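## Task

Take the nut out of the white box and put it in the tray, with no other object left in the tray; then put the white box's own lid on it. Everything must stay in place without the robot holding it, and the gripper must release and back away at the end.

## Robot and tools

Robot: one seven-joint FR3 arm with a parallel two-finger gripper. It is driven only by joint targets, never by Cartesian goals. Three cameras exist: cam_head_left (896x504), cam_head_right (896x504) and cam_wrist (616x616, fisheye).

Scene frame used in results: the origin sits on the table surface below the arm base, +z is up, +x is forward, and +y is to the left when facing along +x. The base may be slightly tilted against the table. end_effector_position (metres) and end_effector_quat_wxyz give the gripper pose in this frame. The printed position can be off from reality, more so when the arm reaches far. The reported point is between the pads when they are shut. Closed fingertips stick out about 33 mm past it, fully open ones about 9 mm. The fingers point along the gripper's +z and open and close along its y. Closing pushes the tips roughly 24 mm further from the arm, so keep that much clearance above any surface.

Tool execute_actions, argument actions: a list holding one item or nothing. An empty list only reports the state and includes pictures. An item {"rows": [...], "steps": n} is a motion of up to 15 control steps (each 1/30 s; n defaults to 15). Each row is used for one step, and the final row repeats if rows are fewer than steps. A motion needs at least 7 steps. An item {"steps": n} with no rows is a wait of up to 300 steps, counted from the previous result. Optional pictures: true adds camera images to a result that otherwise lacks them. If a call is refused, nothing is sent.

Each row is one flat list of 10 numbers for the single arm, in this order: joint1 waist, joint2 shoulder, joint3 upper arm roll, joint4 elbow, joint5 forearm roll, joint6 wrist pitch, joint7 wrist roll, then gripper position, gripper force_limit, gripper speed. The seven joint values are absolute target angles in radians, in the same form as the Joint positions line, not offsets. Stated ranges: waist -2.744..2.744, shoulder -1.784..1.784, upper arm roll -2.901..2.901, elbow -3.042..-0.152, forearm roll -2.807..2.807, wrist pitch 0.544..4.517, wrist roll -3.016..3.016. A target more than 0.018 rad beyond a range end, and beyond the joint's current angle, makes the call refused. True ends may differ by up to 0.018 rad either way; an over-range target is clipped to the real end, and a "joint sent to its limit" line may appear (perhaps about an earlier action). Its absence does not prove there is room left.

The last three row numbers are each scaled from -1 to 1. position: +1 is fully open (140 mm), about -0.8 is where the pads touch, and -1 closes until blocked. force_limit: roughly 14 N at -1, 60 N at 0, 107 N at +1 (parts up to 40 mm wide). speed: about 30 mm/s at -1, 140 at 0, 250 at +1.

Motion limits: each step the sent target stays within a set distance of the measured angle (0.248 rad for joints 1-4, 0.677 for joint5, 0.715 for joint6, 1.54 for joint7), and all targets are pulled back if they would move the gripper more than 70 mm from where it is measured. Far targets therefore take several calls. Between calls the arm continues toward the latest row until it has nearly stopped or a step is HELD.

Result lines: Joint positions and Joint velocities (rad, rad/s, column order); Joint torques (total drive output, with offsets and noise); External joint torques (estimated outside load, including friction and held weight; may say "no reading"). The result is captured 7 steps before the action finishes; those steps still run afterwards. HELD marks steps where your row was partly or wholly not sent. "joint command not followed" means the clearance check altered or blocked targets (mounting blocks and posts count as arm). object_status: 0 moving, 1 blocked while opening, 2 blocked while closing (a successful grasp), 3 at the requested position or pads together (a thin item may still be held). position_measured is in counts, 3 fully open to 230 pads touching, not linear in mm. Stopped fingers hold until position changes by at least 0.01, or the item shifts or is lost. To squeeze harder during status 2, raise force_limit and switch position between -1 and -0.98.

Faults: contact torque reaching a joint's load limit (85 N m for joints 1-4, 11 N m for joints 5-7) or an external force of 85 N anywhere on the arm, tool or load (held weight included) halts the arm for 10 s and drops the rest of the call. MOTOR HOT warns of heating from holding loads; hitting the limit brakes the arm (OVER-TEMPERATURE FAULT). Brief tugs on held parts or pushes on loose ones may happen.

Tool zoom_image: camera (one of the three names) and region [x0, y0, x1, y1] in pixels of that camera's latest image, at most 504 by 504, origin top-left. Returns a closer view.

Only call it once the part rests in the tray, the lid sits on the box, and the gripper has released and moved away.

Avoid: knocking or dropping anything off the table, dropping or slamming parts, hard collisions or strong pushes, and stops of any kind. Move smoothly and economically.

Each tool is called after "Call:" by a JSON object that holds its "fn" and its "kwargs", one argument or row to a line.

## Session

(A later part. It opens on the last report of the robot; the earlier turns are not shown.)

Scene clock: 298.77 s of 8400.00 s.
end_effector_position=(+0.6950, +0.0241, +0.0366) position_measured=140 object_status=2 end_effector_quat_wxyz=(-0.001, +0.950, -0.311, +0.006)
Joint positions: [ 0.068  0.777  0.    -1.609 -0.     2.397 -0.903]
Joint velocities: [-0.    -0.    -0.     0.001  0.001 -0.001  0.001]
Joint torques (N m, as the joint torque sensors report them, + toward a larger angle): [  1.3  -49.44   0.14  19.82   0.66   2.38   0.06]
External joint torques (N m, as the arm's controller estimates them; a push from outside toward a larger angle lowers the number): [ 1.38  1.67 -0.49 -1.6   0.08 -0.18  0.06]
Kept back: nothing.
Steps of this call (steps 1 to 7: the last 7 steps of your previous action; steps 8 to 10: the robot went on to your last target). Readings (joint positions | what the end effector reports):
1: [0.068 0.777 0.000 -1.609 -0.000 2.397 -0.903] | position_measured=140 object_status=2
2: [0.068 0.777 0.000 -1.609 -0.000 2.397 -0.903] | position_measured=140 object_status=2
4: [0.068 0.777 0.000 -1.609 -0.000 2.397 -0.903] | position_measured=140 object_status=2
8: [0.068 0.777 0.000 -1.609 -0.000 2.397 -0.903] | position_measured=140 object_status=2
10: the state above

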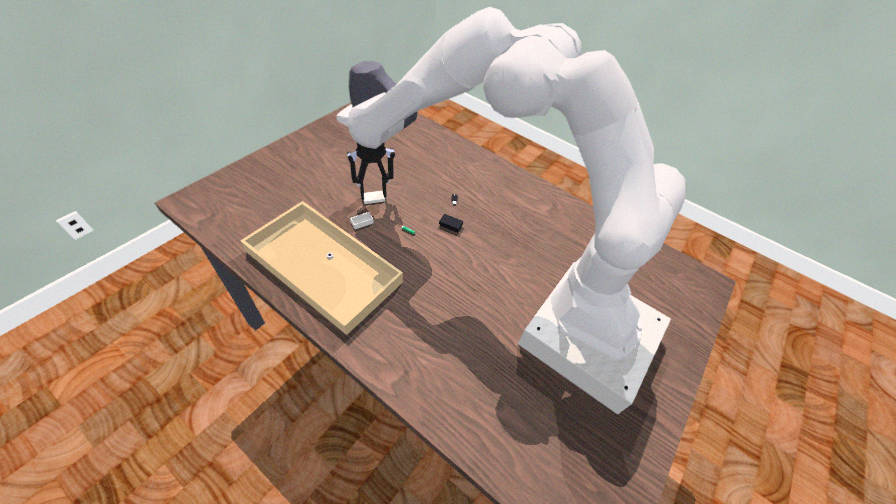

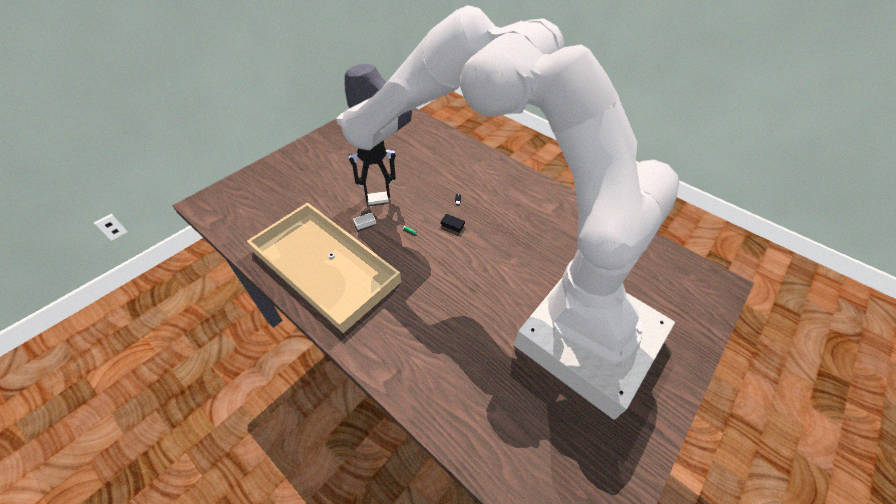

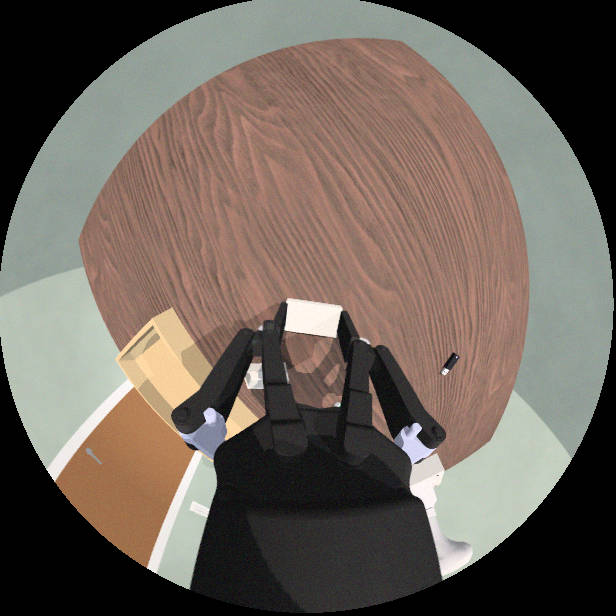

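Call:
{"fn": "execute_actions", "kwargs": {
  "actions": [
    {"rows":[[0.07,0.75,0,-1.62,0,2.385,-0.9,-0.3,-0.3,0],[0.07,0.72,0,-1.64,0,2.375,-0.9,-0.3,-0.3,0],[0.07,0.70,0,-1.65,0,2.365,-0.9,-0.3,-0.3,0]],"steps":15}
  ]
}}

Call:
{"fn": "execute_actions", "kwargs": {
  "actions": [
    {"rows":[[0.12,0.66,0,-1.72,0,2.395,-0.95,-0.3,-0.3,0],[0.12,0.66,0,-1.72,0,2.395,-0.95,-0.3,-0.3,0],[0.12,0.66,0,-1.72,0,2.395,-0.95,-0.3,-0.3,0],[0.17,0.63,0,-1.77,0,2.415,-1.0,-0.3,-0.3,0],[0.17,0.63,0,-1.77,0,2.415,-1.0,-0.3,-0.3,0],[0.17,0.63,0,-1.77,0,2.415,-1.0,-0.3,-0.3,0],[0.222,0.61,0,-1.805,0,2.43,-1.003,-0.3,-0.3,0]],"steps":15}
  ]
}}

Call:
{"fn": "execute_actions", "kwargs": {
  "actions": [
    {"steps":30}
  ],
  "pictures": true
}}

Scene clock: 299.57 s of 8400.00 s.
end_effector_position=(+0.6971, +0.0243, +0.0733) position_measured=140 object_status=2 end_effector_quat_wxyz=(-0.004, +0.950, -0.311, +0.016)
Joint positions: [ 0.068  0.701  0.    -1.643 -0.     2.376 -0.903]
Joint velocities: [-0.001 -0.108 -0.    -0.004 -0.    -0.027  0.   ]
Joint torques (N m, as the joint torque sensors report them, + toward a larger angle): [  1.86 -44.     0.36  16.37   0.66   1.9    0.03]
External joint torques (N m, as the arm's controller estimates them; a push from outside toward a larger angle lowers the number): [ 1.94  0.   -0.17 -2.4   0.11 -0.23  0.03]
Steps of this call (steps 1 to 15: the robot went on to your last target; step 16: nothing new was sent; steps 17 to 24: the first 8 steps of this action). Readings (joint positions | what the end effector reports):
17: [0.068 0.774 0.000 -1.612 -0.000 2.395 -0.903] | position_measured=140 object_status=2
18: [0.068 0.764 0.000 -1.621 -0.000 2.392 -0.903] | position_measured=140 object_status=2
20: [0.068 0.735 0.000 -1.639 -0.000 2.383 -0.903] | position_measured=140 object_status=2
24: the state above

Scene clock: 300.07 s of 8400.00 s.
end_effector_position=(+0.6536, +0.0926, +0.0697) position_measured=140 object_status=2 end_effector_quat_wxyz=(+0.002, +0.971, -0.238, +0.002)
Joint positions: [ 0.178  0.628 -0.004 -1.776  0.     2.404 -0.949]
Joint velocities: [ 0.567 -0.216  0.074 -0.359 -0.     0.129 -0.167]
Joint torques (N m, as the joint torque sensors report them, + toward a larger angle): [ -1.23 -46.99  -1.59  20.05   0.63   3.25  -0.17]
External joint torques (N m, as the arm's controller estimates them; a push from outside toward a larger angle lowers the number): [ 2.09 -0.51  0.12 -2.28  0.01  0.45 -0.18]
Steps of this call (steps 1 to 7: the last 7 steps of your previous action; steps 8 to 15: the first 8 steps of this action). Readings (joint positions | what the end effector reports):
8: [0.073 0.690 -0.004 -1.664 0.000 2.375 -0.907] | position_measured=140 object_status=2
9: [0.082 0.680 -0.006 -1.682 0.000 2.377 -0.911] | position_measured=140 object_status=2
11: [0.106 0.664 -0.008 -1.714 0.000 2.386 -0.922] | position_measured=140 object_status=2
15: the state above

Scene clock: 301.07 s of 8400.00 s.
end_effector_position=(+0.6459, +0.1252, +0.0711) position_measured=140 object_status=2 end_effector_quat_wxyz=(-0.001, +0.982, -0.190, +0.007)
Joint positions: [ 0.224  0.612  0.001 -1.803  0.     2.427 -0.998]
Joint velocities: [-0.001  0.001 -0.001  0.001 -0.001  0.002 -0.007]
Joint torques (N m, as the joint torque sensors report them, + toward a larger angle): [ -0.66 -47.85  -0.86  18.81   0.76   3.04  -0.18]
External joint torques (N m, as the arm's controller estimates them; a push from outside toward a larger angle lowers the number): [-0.34 -0.76 -1.19 -2.2   0.2   0.47 -0.18]
Kept back: nothing.
Steps of this call (steps 1 to 7: the last 7 steps of your previous action; steps 8 to 30: the robot went on to your last target). Readings (joint positions | what the end effector reports):
1: [0.195 0.622 -0.001 -1.785 0.000 2.408 -0.954] | position_measured=140 object_status=2
2: [0.209 0.618 0.003 -1.791 0.000 2.412 -0.959] | position_measured=140 object_status=2
4: [0.225 0.614 0.007 -1.798 0.000 2.417 -0.967] | position_measured=140 object_status=2
8: [0.228 0.612 0.005 -1.802 0.000 2.423 -0.979] | position_measured=140 object_status=2
30: the state above
The arm was judged still, so your last target was given up. Only a new action makes it travel on or press farther. Fingers that are still opening or closing keep moving.

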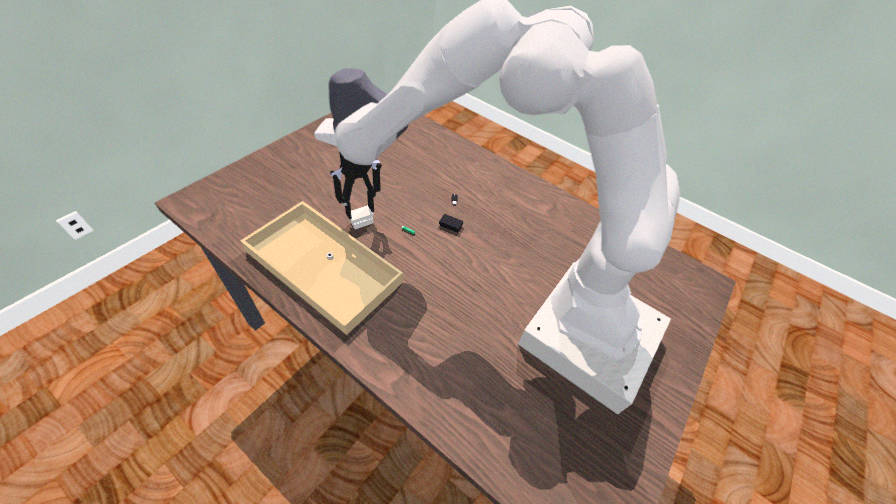

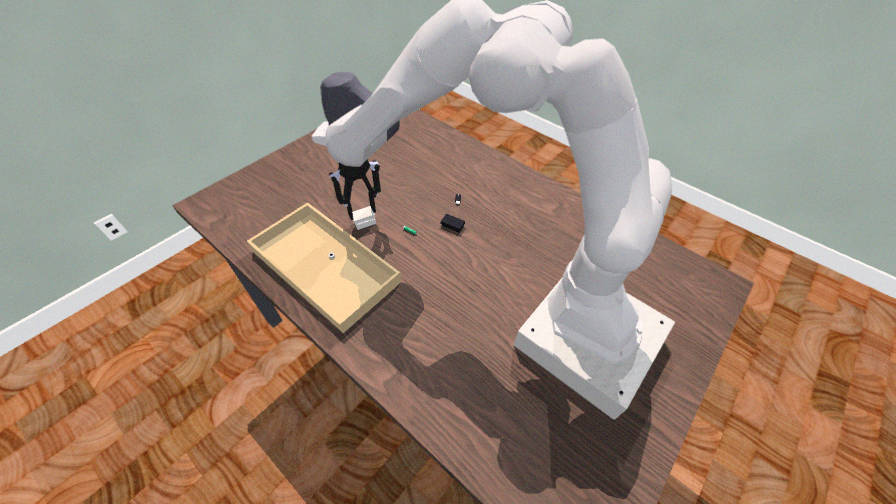

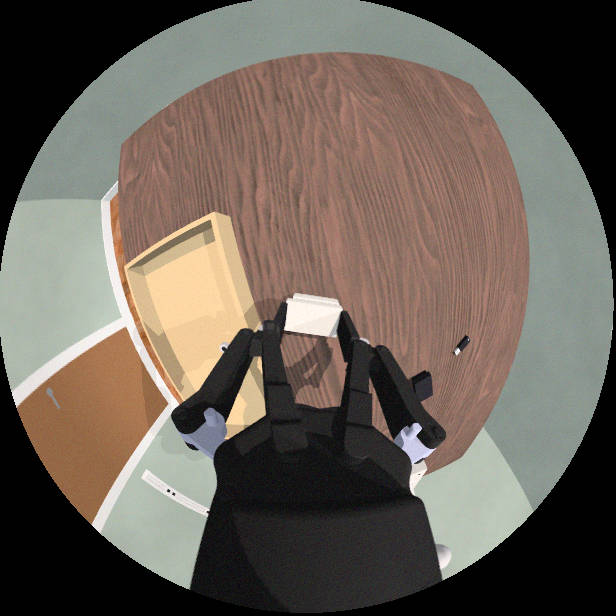

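Call:
{"fn": "execute_actions", "kwargs": {
  "actions": [
    {"rows":[[0.221,0.628,0,-1.812,0,2.452,-1.003,-0.3,-0.3,0]],"steps":15}
  ]
}}

Call:
{"fn": "execute_actions", "kwargs": {
  "actions": [
    {"steps":20}
  ],
  "pictures": true
}}

Call:
{"fn": "zoom_image", "kwargs": {
  "camera": "cam_wrist",
  "region": [260,270,370,360]
}}

Call:
{"fn": "zoom_image", "kwargs": {
  "camera": "cam_head_left",
  "region": [330,185,395,240]
}}

Scene clock: 301.63 s of 8400.00 s.
end_effector_position=(+0.6415, +0.1243, +0.0589) position_measured=140 object_status=2 end_effector_quat_wxyz=(-0.000, +0.982, -0.189, +0.004)
Joint positions: [ 0.224  0.628  0.001 -1.811  0.     2.444 -0.999]
Joint velocities: [ 0.001  0.01   0.    -0.006 -0.001  0.025 -0.003]
Joint torques (N m, as the joint torque sensors report them, + toward a larger angle): [ -1.24 -46.87  -0.72  18.35   0.61   3.12  -0.22]
External joint torques (N m, as the arm's controller estimates them; a push from outside toward a larger angle lowers the number): [-1.19  1.81 -1.28 -3.18  0.05  0.45 -0.22]
Steps of this call (steps 1 to 9: nothing new was sent; steps 10 to 17: the first 8 steps of this action). Readings (joint positions | what the end effector reports):
10: [0.224 0.613 0.001 -1.804 0.000 2.431 -0.999] | position_measured=140 object_status=2
11: [0.224 0.615 0.001 -1.805 0.000 2.435 -0.999] | position_measured=140 object_status=2
13: [0.224 0.622 0.001 -1.808 0.000 2.440 -0.999] | position_measured=140 object_status=2
17: the state above

Scene clock: 302.30 s of 8400.00 s.
end_effector_position=(+0.6430, +0.1246, +0.0592) position_measured=140 object_status=2 end_effector_quat_wxyz=(-0.001, +0.982, -0.189, +0.006)
Joint positions: [ 0.224  0.628  0.001 -1.811  0.     2.449 -1.   ]
Joint velocities: [-0.     0.001  0.001  0.     0.     0.001 -0.002]
Joint torques (N m, as the joint torque sensors report them, + toward a larger angle): [ -0.8  -46.62  -0.4   18.3    0.64   3.07  -0.29]
External joint torques (N m, as the arm's controller estimates them; a push from outside toward a larger angle lowers the number): [-0.76  0.6  -0.96 -2.4   0.1   0.52 -0.29]
Kept back: nothing.
Steps of this call (steps 1 to 7: the last 7 steps of your previous action; steps 8 to 15: the robot went on to your last target; steps 16 to 20: nothing new was sent). Readings (joint positions | what the end effector reports):
1: [0.224 0.628 0.001 -1.811 0.000 2.445 -0.999] | position_measured=140 object_status=2
2: [0.224 0.628 0.001 -1.811 0.000 2.446 -0.999] | position_measured=140 object_status=2
4: [0.224 0.628 0.001 -1.811 0.000 2.447 -1.000] | position_measured=140 object_status=2
8: [0.224 0.628 0.001 -1.811 0.000 2.448 -1.000] | position_measured=140 object_status=2
20: the state above
The arm was judged still, so your last target was given up. Only a new action makes it travel on or press farther. Fingers that are still opening or closing keep moving.

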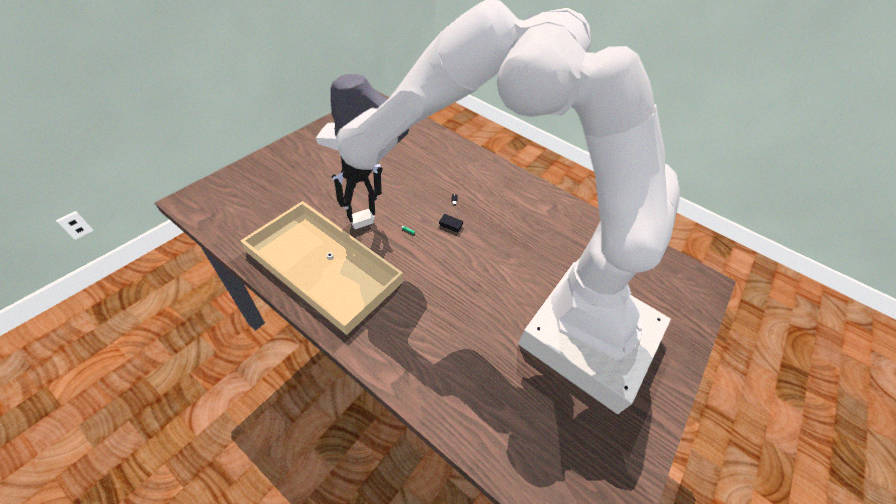

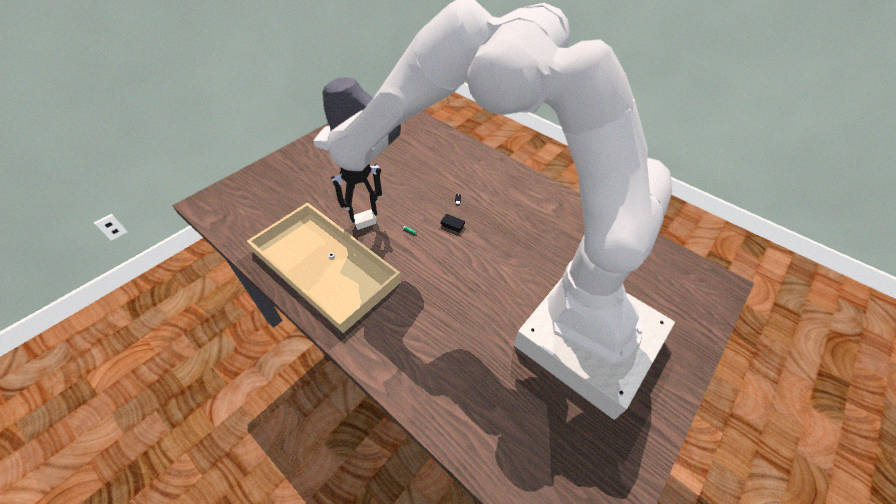

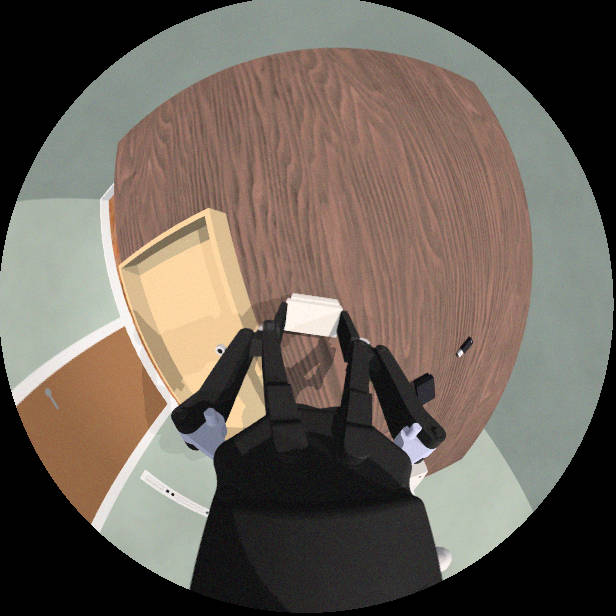

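Region (260, 270, 370, 360) of cam_wrist's 616x616 image, scaled by 4.582, with more detail than that image has; it fills the top 412 rows of this view, and the rest is white.

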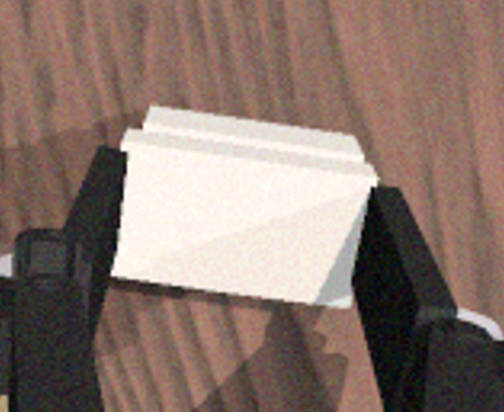

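Region (330, 185, 395, 240) of cam_head_left's 896x504 image, scaled by 7.754, with more detail than that image has; it fills the top 426 rows of this view, and the rest is white.

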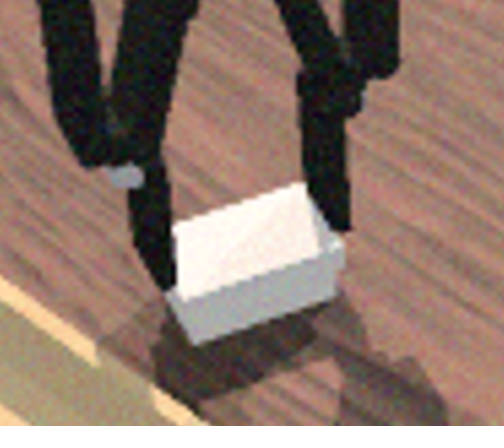

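Call:
{"fn": "execute_actions", "kwargs": {
  "actions": [
    {"rows":[[0.221,0.638,0,-1.795,0,2.445,-1.003,-0.3,-0.3,0]],"steps":15}
  ]
}}

Call:
{"fn": "execute_actions", "kwargs": {
  "actions": [
    {"steps":15}
  ],
  "pictures": true
}}

Call:
{"fn": "zoom_image", "kwargs": {
  "camera": "cam_wrist",
  "region": [260,270,370,360]
}}

Call:
{"fn": "zoom_image", "kwargs": {
  "camera": "cam_head_left",
  "region": [330,185,395,240]
}}

Scene clock: 303.20 s of 8400.00 s.
end_effector_position=(+0.6469, +0.1253, +0.0590) position_measured=140 object_status=2 end_effector_quat_wxyz=(-0.002, +0.982, -0.189, +0.008)
Joint positions: [ 0.223  0.636  0.001 -1.798  0.     2.448 -1.   ]
Joint velocities: [-0.001  0.005  0.001  0.006 -0.001 -0.003 -0.   ]
Joint torques (N m, as the joint torque sensors report them, + toward a larger angle): [ -0.76 -44.93  -0.8   21.62   0.67   2.24  -0.24]
External joint torques (N m, as the arm's controller estimates them; a push from outside toward a larger angle lowers the number): [-0.7   2.44 -1.35  0.98  0.13 -0.3  -0.24]
Steps of this call (steps 1 to 19: nothing new was sent; steps 20 to 27: the first 8 steps of this action). Readings (joint positions | what the end effector reports):
20: [0.224 0.630 0.001 -1.808 0.000 2.449 -1.000] | position_measured=140 object_status=2
21: [0.224 0.632 0.001 -1.804 0.000 2.449 -1.000] | position_measured=140 object_status=2
23: [0.224 0.635 0.001 -1.800 0.000 2.448 -1.000] | position_measured=140 object_status=2
27: the state above

Scene clock: 303.70 s of 8400.00 s.
end_effector_position=(+0.6470, +0.1253, +0.0590) position_measured=140 object_status=2 end_effector_quat_wxyz=(-0.002, +0.982, -0.189, +0.007)
Joint positions: [ 0.223  0.636  0.001 -1.797  0.     2.447 -1.   ]
Joint velocities: [-0.    -0.001 -0.     0.001 -0.001  0.001 -0.   ]
Joint torques (N m, as the joint torque sensors report them, + toward a larger angle): [ -0.47 -45.91  -0.29  20.64   0.66   2.34  -0.1 ]
External joint torques (N m, as the arm's controller estimates them; a push from outside toward a larger angle lowers the number): [-0.22  1.79 -0.69 -0.28  0.11 -0.25 -0.1 ]
Kept back: nothing.
Steps of this call (steps 1 to 7: the last 7 steps of your previous action; steps 8 to 15: the robot went on to your last target). Readings (joint positions | what the end effector reports):
1: [0.223 0.636 0.001 -1.797 0.000 2.448 -1.000] | position_measured=140 object_status=2
2: [0.223 0.636 0.001 -1.797 0.000 2.448 -1.000] | position_measured=140 object_status=2
4: [0.223 0.636 0.001 -1.797 0.000 2.448 -1.000] | position_measured=140 object_status=2
8: [0.223 0.636 0.001 -1.797 0.000 2.448 -1.000] | position_measured=140 object_status=2
15: the state above
The arm was judged still, so your last target was given up. Only a new action makes it travel on or press farther. Fingers that are still opening or closing keep moving.

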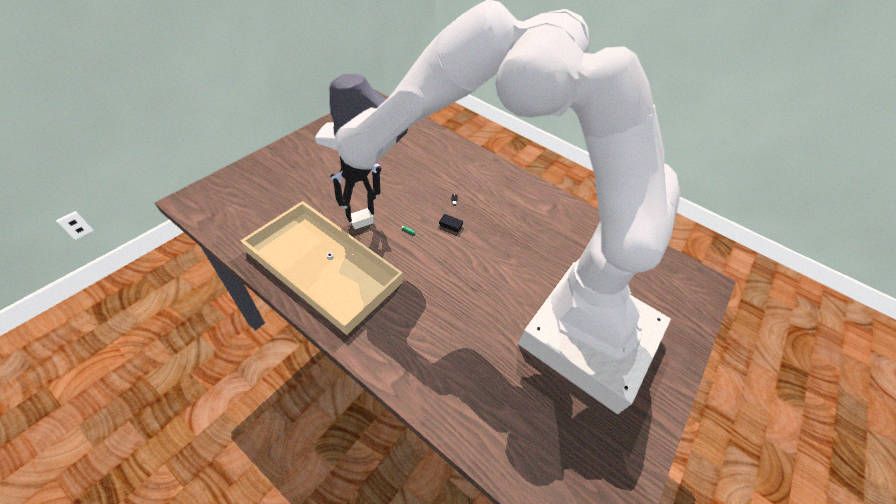

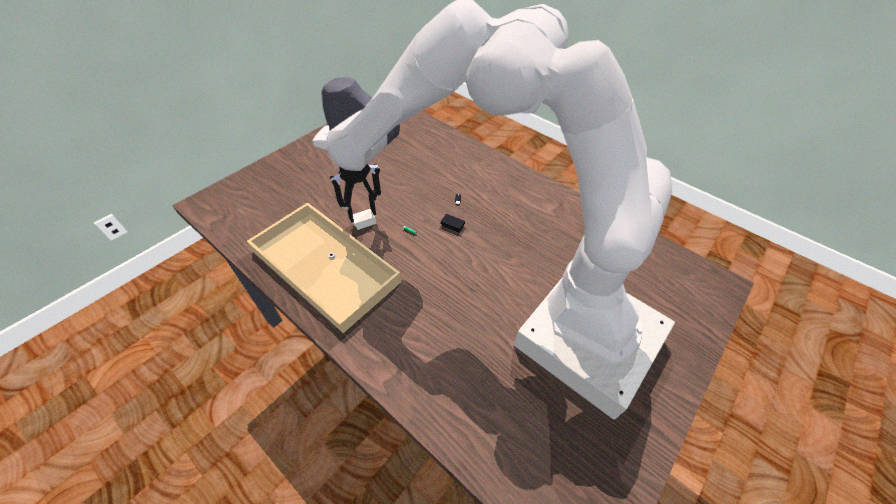

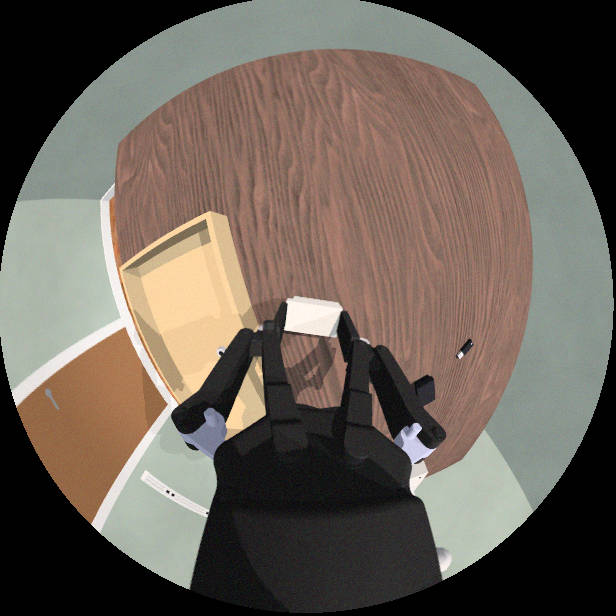

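Region (260, 270, 370, 360) of cam_wrist's 616x616 image, scaled by 4.582, with more detail than that image has; it fills the top 412 rows of this view, and the rest is white.

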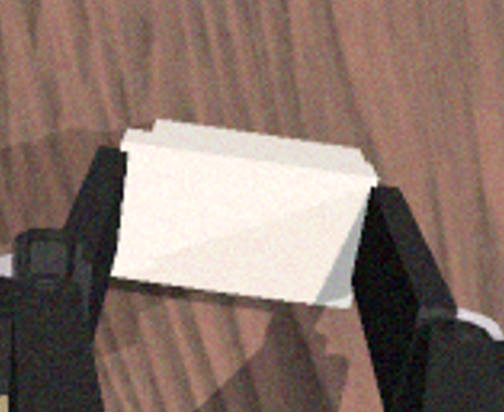

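Region (330, 185, 395, 240) of cam_head_left's 896x504 image, scaled by 7.754, with more detail than that image has; it fills the top 426 rows of this view, and the rest is white.

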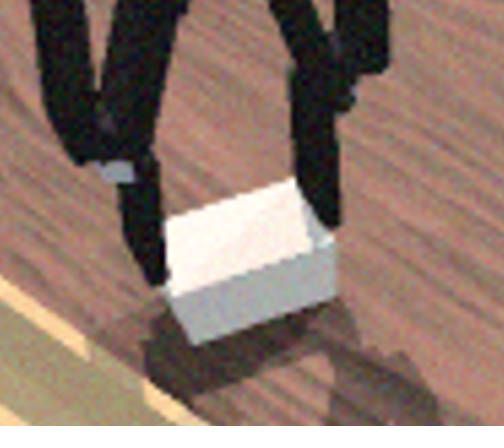

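Call:
{"fn": "execute_actions", "kwargs": {
  "actions": [
    {"rows":[[0.221,0.644,0,-1.799,0,2.453,-1.003,-0.3,-0.3,0],[0.221,0.648,0,-1.801,0,2.457,-1.003,-0.3,-0.3,0],[0.221,0.652,0,-1.802,0,2.462,-1.003,-0.3,-0.3,0]],"steps":15}
  ]
}}

Call:
{"fn": "execute_actions", "kwargs": {
  "actions": [
    {"steps":15}
  ],
  "pictures": true
}}

Call:
{"fn": "zoom_image", "kwargs": {
  "camera": "cam_head_left",
  "region": [330,185,395,240]
}}

Scene clock: 304.60 s of 8400.00 s.
end_effector_position=(+0.6479, +0.1250, +0.0565) position_measured=140 object_status=2 end_effector_quat_wxyz=(-0.002, +0.982, -0.189, +0.009)
Joint positions: [ 0.223  0.641  0.    -1.797 -0.     2.456 -1.   ]
Joint velocities: [ 0.001 -0.001 -0.     0.     0.     0.016 -0.002]
Joint torques (N m, as the joint torque sensors report them, + toward a larger angle): [ -0.45 -41.74  -0.3   16.94   0.68   3.21  -0.19]
External joint torques (N m, as the arm's controller estimates them; a push from outside toward a larger angle lowers the number): [-0.47  5.92 -0.91 -3.81  0.13  0.66 -0.19]
Steps of this call (steps 1 to 19: nothing new was sent; steps 20 to 27: the first 8 steps of this action). Readings (joint positions | what the end effector reports):
20: [0.223 0.637 0.001 -1.797 0.000 2.448 -1.000] | position_measured=140 object_status=2
21: [0.223 0.638 0.001 -1.797 0.000 2.449 -1.000] | position_measured=140 object_status=2
23: [0.223 0.641 0.000 -1.797 -0.000 2.453 -1.000] | position_measured=140 object_status=2
27: the state above

Scene clock: 305.10 s of 8400.00 s.
end_effector_position=(+0.6486, +0.1251, +0.0565) position_measured=140 object_status=2 end_effector_quat_wxyz=(-0.002, +0.982, -0.189, +0.010)
Joint positions: [ 0.223  0.642  0.    -1.797 -0.     2.458 -1.   ]
Joint velocities: [ 0.     0.001  0.001 -0.001 -0.     0.001 -0.   ]
Joint torques (N m, as the joint torque sensors report them, + toward a larger angle): [ -0.62 -40.5   -0.22  15.97   0.62   3.25  -0.21]
External joint torques (N m, as the arm's controller estimates them; a push from outside toward a larger angle lowers the number): [-0.59  7.1  -0.79 -4.77  0.07  0.67 -0.21]
Kept back: nothing.
Steps of this call (steps 1 to 7: the last 7 steps of your previous action; steps 8 to 15: the robot went on to your last target). Readings (joint positions | what the end effector reports):
1: [0.223 0.642 0.000 -1.797 -0.000 2.456 -1.000] | position_measured=140 object_status=2
2: [0.223 0.642 0.000 -1.797 -0.000 2.457 -1.000] | position_measured=140 object_status=2
4: [0.223 0.642 0.000 -1.797 -0.000 2.457 -1.000] | position_measured=140 object_status=2
8: [0.223 0.642 0.000 -1.797 -0.000 2.458 -1.000] | position_measured=140 object_status=2
15: the state above
The arm was judged still, so your last target was given up. Only a new action makes it travel on or press farther. Fingers that are still opening or closing keep moving.

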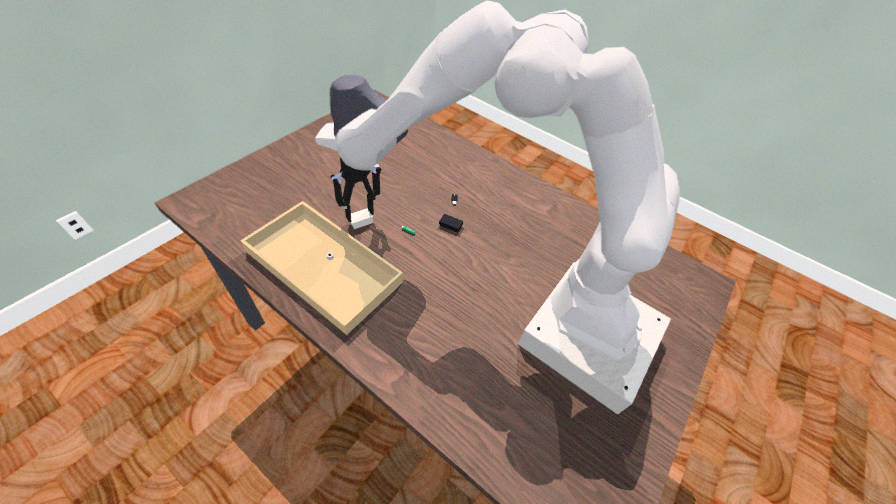

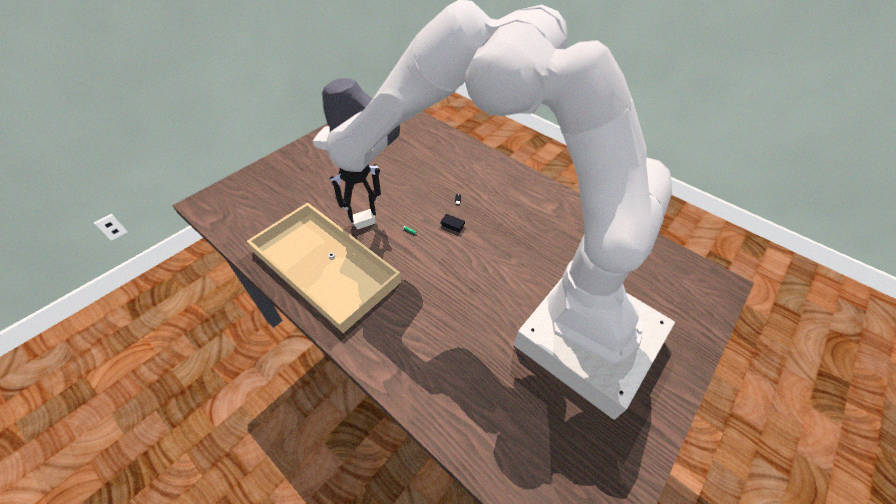

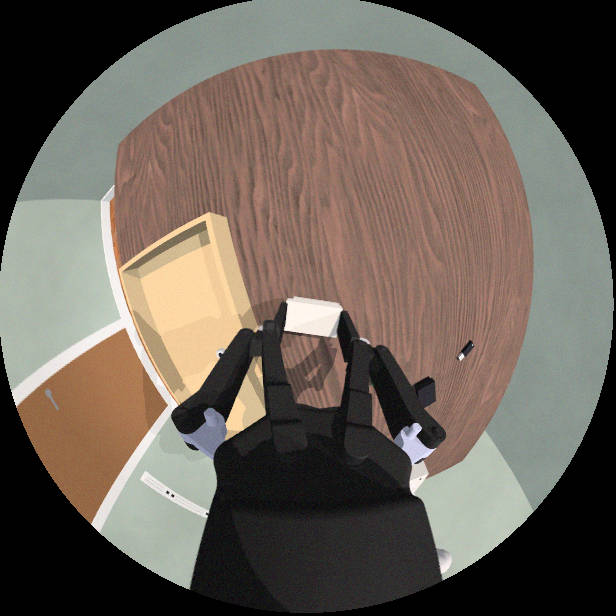

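Region (330, 185, 395, 240) of cam_head_left's 896x504 image, scaled by 7.754, with more detail than that image has; it fills the top 426 rows of this view, and the rest is white.

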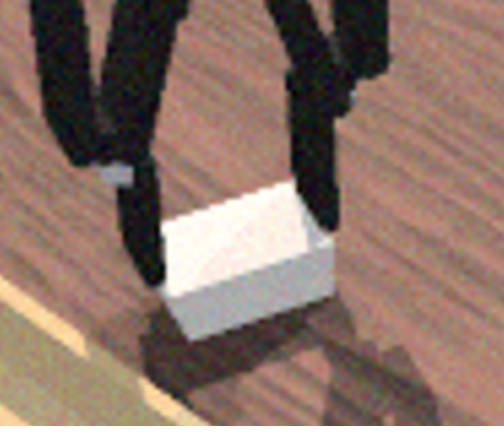

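Call:
{"fn": "execute_actions", "kwargs": {
  "actions": [
    {"rows":[[0.221,0.632,0,-1.797,0,2.448,-1.003,-0.3,-0.3,0],[0.221,0.632,0,-1.797,0,2.448,-1.003,-0.3,-0.3,0],[0.221,0.632,0,-1.797,0,2.448,-1.003,-0.3,-0.3,0],[0.221,0.632,0,-1.797,0,2.448,-1.003,-0.3,-0.3,0],[0.221,0.632,0,-1.797,0,2.448,-1.003,-0.3,-0.3,0],[0.221,0.630,0,-1.807,0,2.45,-1.003,-0.3,-0.3,0]],"steps":15}
  ]
}}

Call:
{"fn": "execute_actions", "kwargs": {
  "actions": [
    {"rows":[[0.221,0.636,0,-1.809,0,2.455,-1.003,-0.3,-0.3,0],[0.221,0.640,0,-1.81,0,2.459,-1.003,-0.3,-0.3,0],[0.221,0.644,0,-1.811,0,2.463,-1.003,-0.3,-0.3,0]],"steps":15}
  ]
}}

Call:
{"fn": "execute_actions", "kwargs": {
  "actions": [
    {"steps":12}
  ],
  "pictures": true
}}

Call:
{"fn": "zoom_image", "kwargs": {
  "camera": "cam_wrist",
  "region": [260,270,370,360]
}}

Scene clock: 305.97 s of 8400.00 s.
end_effector_position=(+0.6480, +0.1250, +0.0610) position_measured=140 object_status=2 end_effector_quat_wxyz=(-0.003, +0.982, -0.189, +0.010)
Joint positions: [ 0.223  0.631  0.    -1.802 -0.     2.453 -1.   ]
Joint velocities: [ 0.    -0.007 -0.001 -0.037 -0.    -0.005  0.001]
Joint torques (N m, as the joint torque sensors report them, + toward a larger angle): [ -0.3  -46.86  -0.06  19.41   0.74   2.22  -0.22]
External joint torques (N m, as the arm's controller estimates them; a push from outside toward a larger angle lowers the number): [-0.11  0.19 -0.49 -1.4   0.19 -0.37 -0.22]
Steps of this call (steps 1 to 18: nothing new was sent; steps 19 to 26: the first 8 steps of this action). Readings (joint positions | what the end effector reports):
19: [0.223 0.641 0.000 -1.797 -0.000 2.457 -1.000] | position_measured=140 object_status=2
20: [0.223 0.639 0.000 -1.797 -0.000 2.456 -1.000] | position_measured=140 object_status=2
22: [0.223 0.635 0.000 -1.797 -0.000 2.454 -1.000] | position_measured=140 object_status=2
26: the state above

Scene clock: 306.47 s of 8400.00 s.
end_effector_position=(+0.6460, +0.1239, +0.0562) position_measured=140 object_status=2 end_effector_quat_wxyz=(-0.002, +0.982, -0.189, +0.009)
Joint positions: [ 0.222  0.637 -0.    -1.807 -0.     2.461 -1.   ]
Joint velocities: [-0.001  0.004  0.     0.     0.001  0.011 -0.001]
Joint torques (N m, as the joint torque sensors report them, + toward a larger angle): [  0.08 -42.37   0.25  16.87   0.65   2.67  -0.19]
External joint torques (N m, as the arm's controller estimates them; a push from outside toward a larger angle lowers the number): [-0.1   4.85 -0.53 -3.65  0.11  0.05 -0.19]
Steps of this call (steps 1 to 7: the last 7 steps of your previous action; steps 8 to 15: the first 8 steps of this action). Readings (joint positions | what the end effector reports):
8: [0.223 0.631 0.000 -1.805 -0.000 2.453 -1.000] | position_measured=140 object_status=2
9: [0.223 0.632 0.000 -1.805 -0.000 2.453 -1.000] | position_measured=140 object_status=2
11: [0.223 0.636 0.000 -1.807 -0.000 2.456 -1.000] | position_measured=140 object_status=2
15: the state above

Scene clock: 306.87 s of 8400.00 s.
end_effector_position=(+0.6465, +0.1237, +0.0562) position_measured=140 object_status=2 end_effector_quat_wxyz=(-0.002, +0.982, -0.190, +0.010)
Joint positions: [ 0.222  0.637 -0.    -1.807 -0.     2.462 -1.   ]
Joint velocities: [-0.001  0.001 -0.    -0.    -0.     0.002  0.   ]
Joint torques (N m, as the joint torque sensors report them, + toward a larger angle): [  0.16 -42.92   0.18  16.62   0.68   2.68  -0.2 ]
External joint torques (N m, as the arm's controller estimates them; a push from outside toward a larger angle lowers the number): [ 0.32  4.49 -0.28 -4.08  0.13  0.1  -0.2 ]
Kept back: nothing.
Steps of this call (steps 1 to 7: the last 7 steps of your previous action; steps 8 to 12: the robot went on to your last target). Readings (joint positions | what the end effector reports):
1: [0.222 0.637 -0.000 -1.807 -0.000 2.461 -1.000] | position_measured=140 object_status=2
2: [0.222 0.637 -0.000 -1.807 -0.000 2.461 -1.000] | position_measured=140 object_status=2
4: [0.222 0.637 -0.000 -1.807 -0.000 2.462 -1.000] | position_measured=140 object_status=2
8: [0.222 0.637 -0.000 -1.807 -0.000 2.462 -1.000] | position_measured=140 object_status=2
12: the state above

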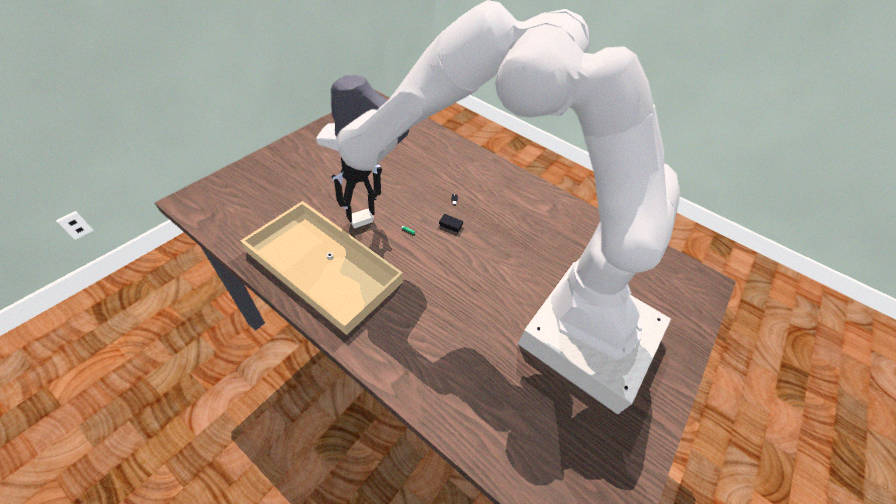

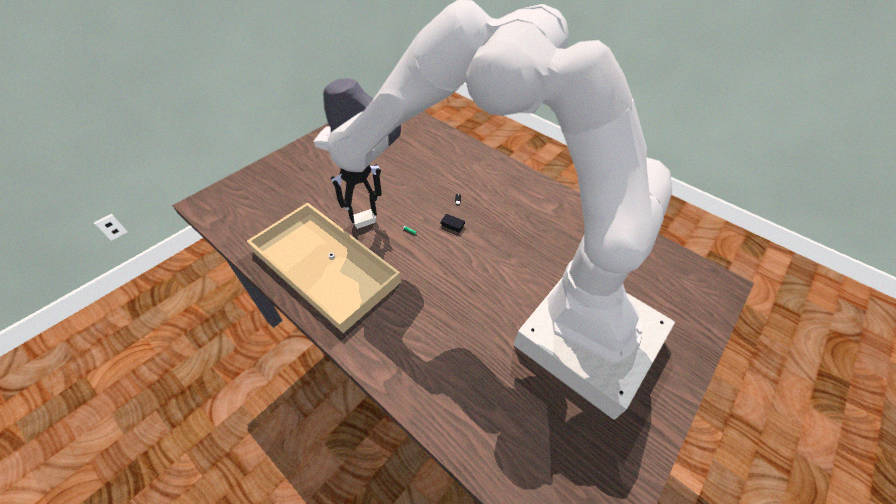

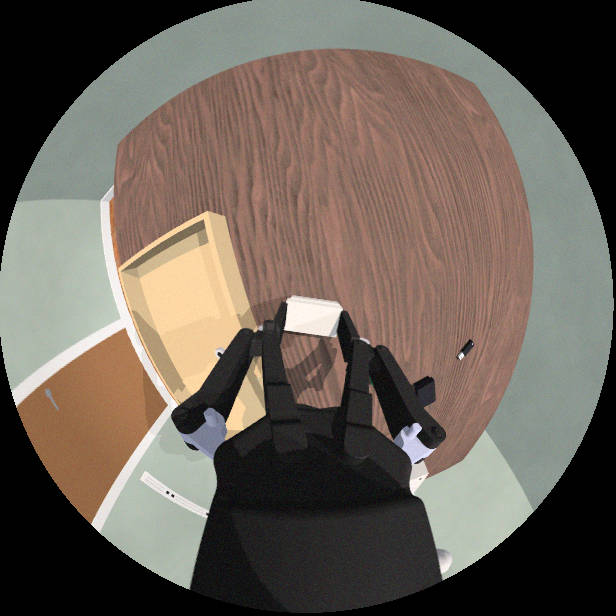

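Region (260, 270, 370, 360) of cam_wrist's 616x616 image, scaled by 4.582, with more detail than that image has; it fills the top 412 rows of this view, and the rest is white.

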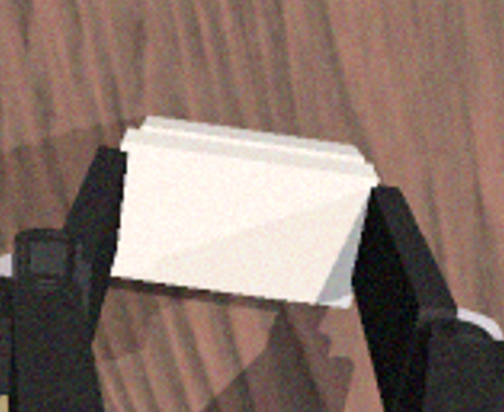

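Call:
{"fn": "execute_actions", "kwargs": {
  "actions": [
    {"rows":[[0.221,0.630,0,-1.805,0,2.452,-1.003,-0.3,-0.3,0],[0.221,0.630,0,-1.805,0,2.452,-1.003,-0.3,-0.3,0],[0.221,0.630,0,-1.805,0,2.452,-1.003,-0.3,-0.3,0],[0.221,0.630,0,-1.805,0,2.452,-1.003,-0.3,-0.3,0],[0.221,0.630,0,-1.805,0,2.452,-1.003,-0.3,-0.3,0],[0.221,0.641,0,-1.782,0,2.443,-1.003,-0.3,-0.3,0]],"steps":15}
  ]
}}

Call:
{"fn": "execute_actions", "kwargs": {
  "actions": [
    {"steps":12}
  ],
  "pictures": true
}}

Call:
{"fn": "zoom_image", "kwargs": {
  "camera": "cam_wrist",
  "region": [260,270,370,360]
}}

Scene clock: 307.57 s of 8400.00 s.
end_effector_position=(+0.6514, +0.1246, +0.0612) position_measured=140 object_status=2 end_effector_quat_wxyz=(-0.003, +0.982, -0.190, +0.012)
Joint positions: [ 0.222  0.637 -0.    -1.792 -0.     2.452 -1.   ]
Joint velocities: [ 0.001  0.026  0.     0.104 -0.002 -0.036 -0.001]
Joint torques (N m, as the joint torque sensors report them, + toward a larger angle): [  1.02 -46.36  -0.49  20.95   0.72   2.24  -0.15]
External joint torques (N m, as the arm's controller estimates them; a push from outside toward a larger angle lowers the number): [ 1.04  1.25 -1.06  0.64  0.19 -0.24 -0.15]
Steps of this call (steps 1 to 13: the robot went on to your last target; steps 14 to 21: the first 8 steps of this action). Readings (joint positions | what the end effector reports):
14: [0.222 0.636 -0.000 -1.807 -0.000 2.462 -1.000] | position_measured=140 object_status=2
15: [0.222 0.635 -0.000 -1.807 -0.000 2.460 -1.000] | position_measured=140 object_status=2
17: [0.222 0.633 -0.000 -1.807 -0.000 2.458 -1.000] | position_measured=140 object_status=2
21: the state above

Scene clock: 307.97 s of 8400.00 s.
end_effector_position=(+0.6529, +0.1248, +0.0622) position_measured=140 object_status=2 end_effector_quat_wxyz=(-0.003, +0.982, -0.190, +0.012)
Joint positions: [ 0.222  0.639 -0.    -1.784 -0.     2.446 -1.   ]
Joint velocities: [-0.001  0.001 -0.001  0.     0.001 -0.003  0.   ]
Joint torques (N m, as the joint torque sensors report them, + toward a larger angle): [ -0.6  -46.08   0.25  21.31   0.72   2.28  -0.2 ]
External joint torques (N m, as the arm's controller estimates them; a push from outside toward a larger angle lowers the number): [-0.3   1.6  -0.1   0.38  0.16 -0.3  -0.2 ]
Kept back: nothing.
Steps of this call (steps 1 to 7: the last 7 steps of your previous action; steps 8 to 12: the robot went on to your last target). Readings (joint positions | what the end effector reports):
1: [0.222 0.638 -0.000 -1.789 -0.000 2.451 -1.000] | position_measured=140 object_status=2
2: [0.222 0.638 -0.000 -1.787 -0.000 2.450 -1.000] | position_measured=140 object_status=2
4: [0.222 0.638 -0.000 -1.785 -0.000 2.449 -1.000] | position_measured=140 object_status=2
8: [0.222 0.639 -0.000 -1.784 -0.000 2.447 -1.000] | position_measured=140 object_status=2
12: the state above

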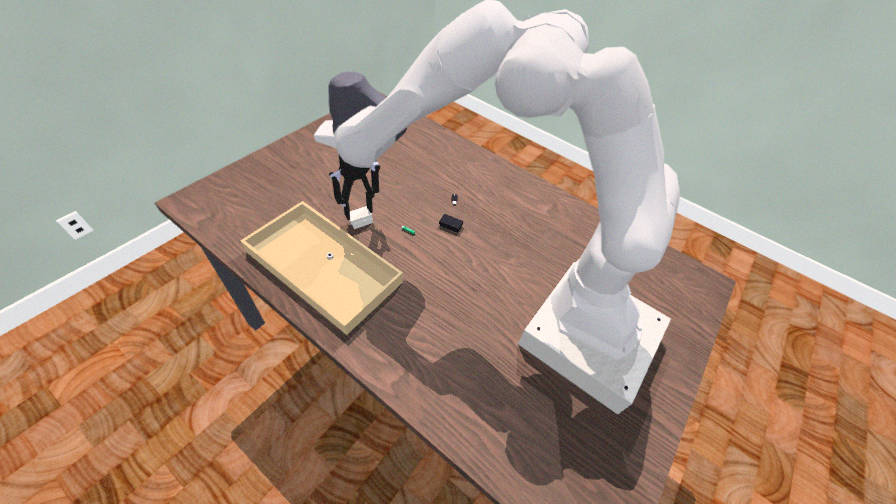

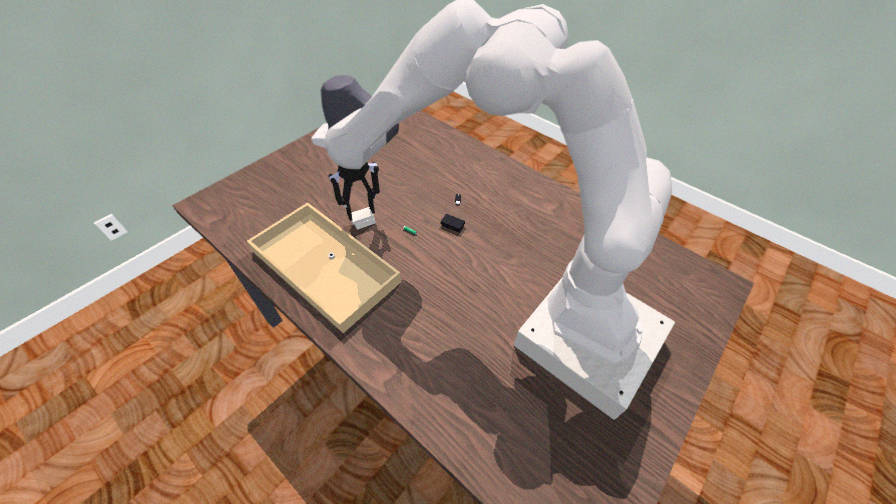

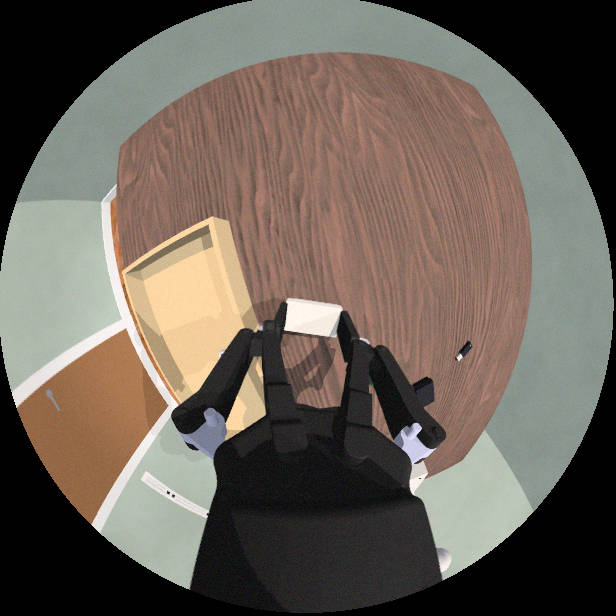

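Region (260, 270, 370, 360) of cam_wrist's 616x616 image, scaled by 4.582, with more detail than that image has; it fills the top 412 rows of this view, and the rest is white.

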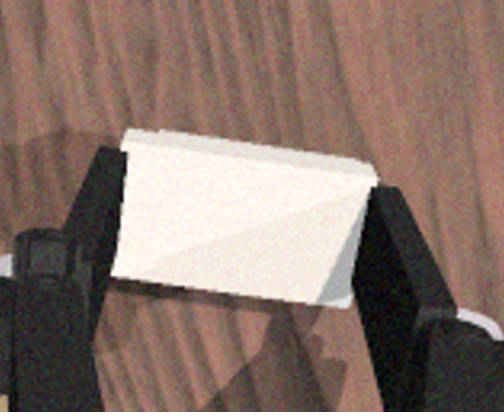

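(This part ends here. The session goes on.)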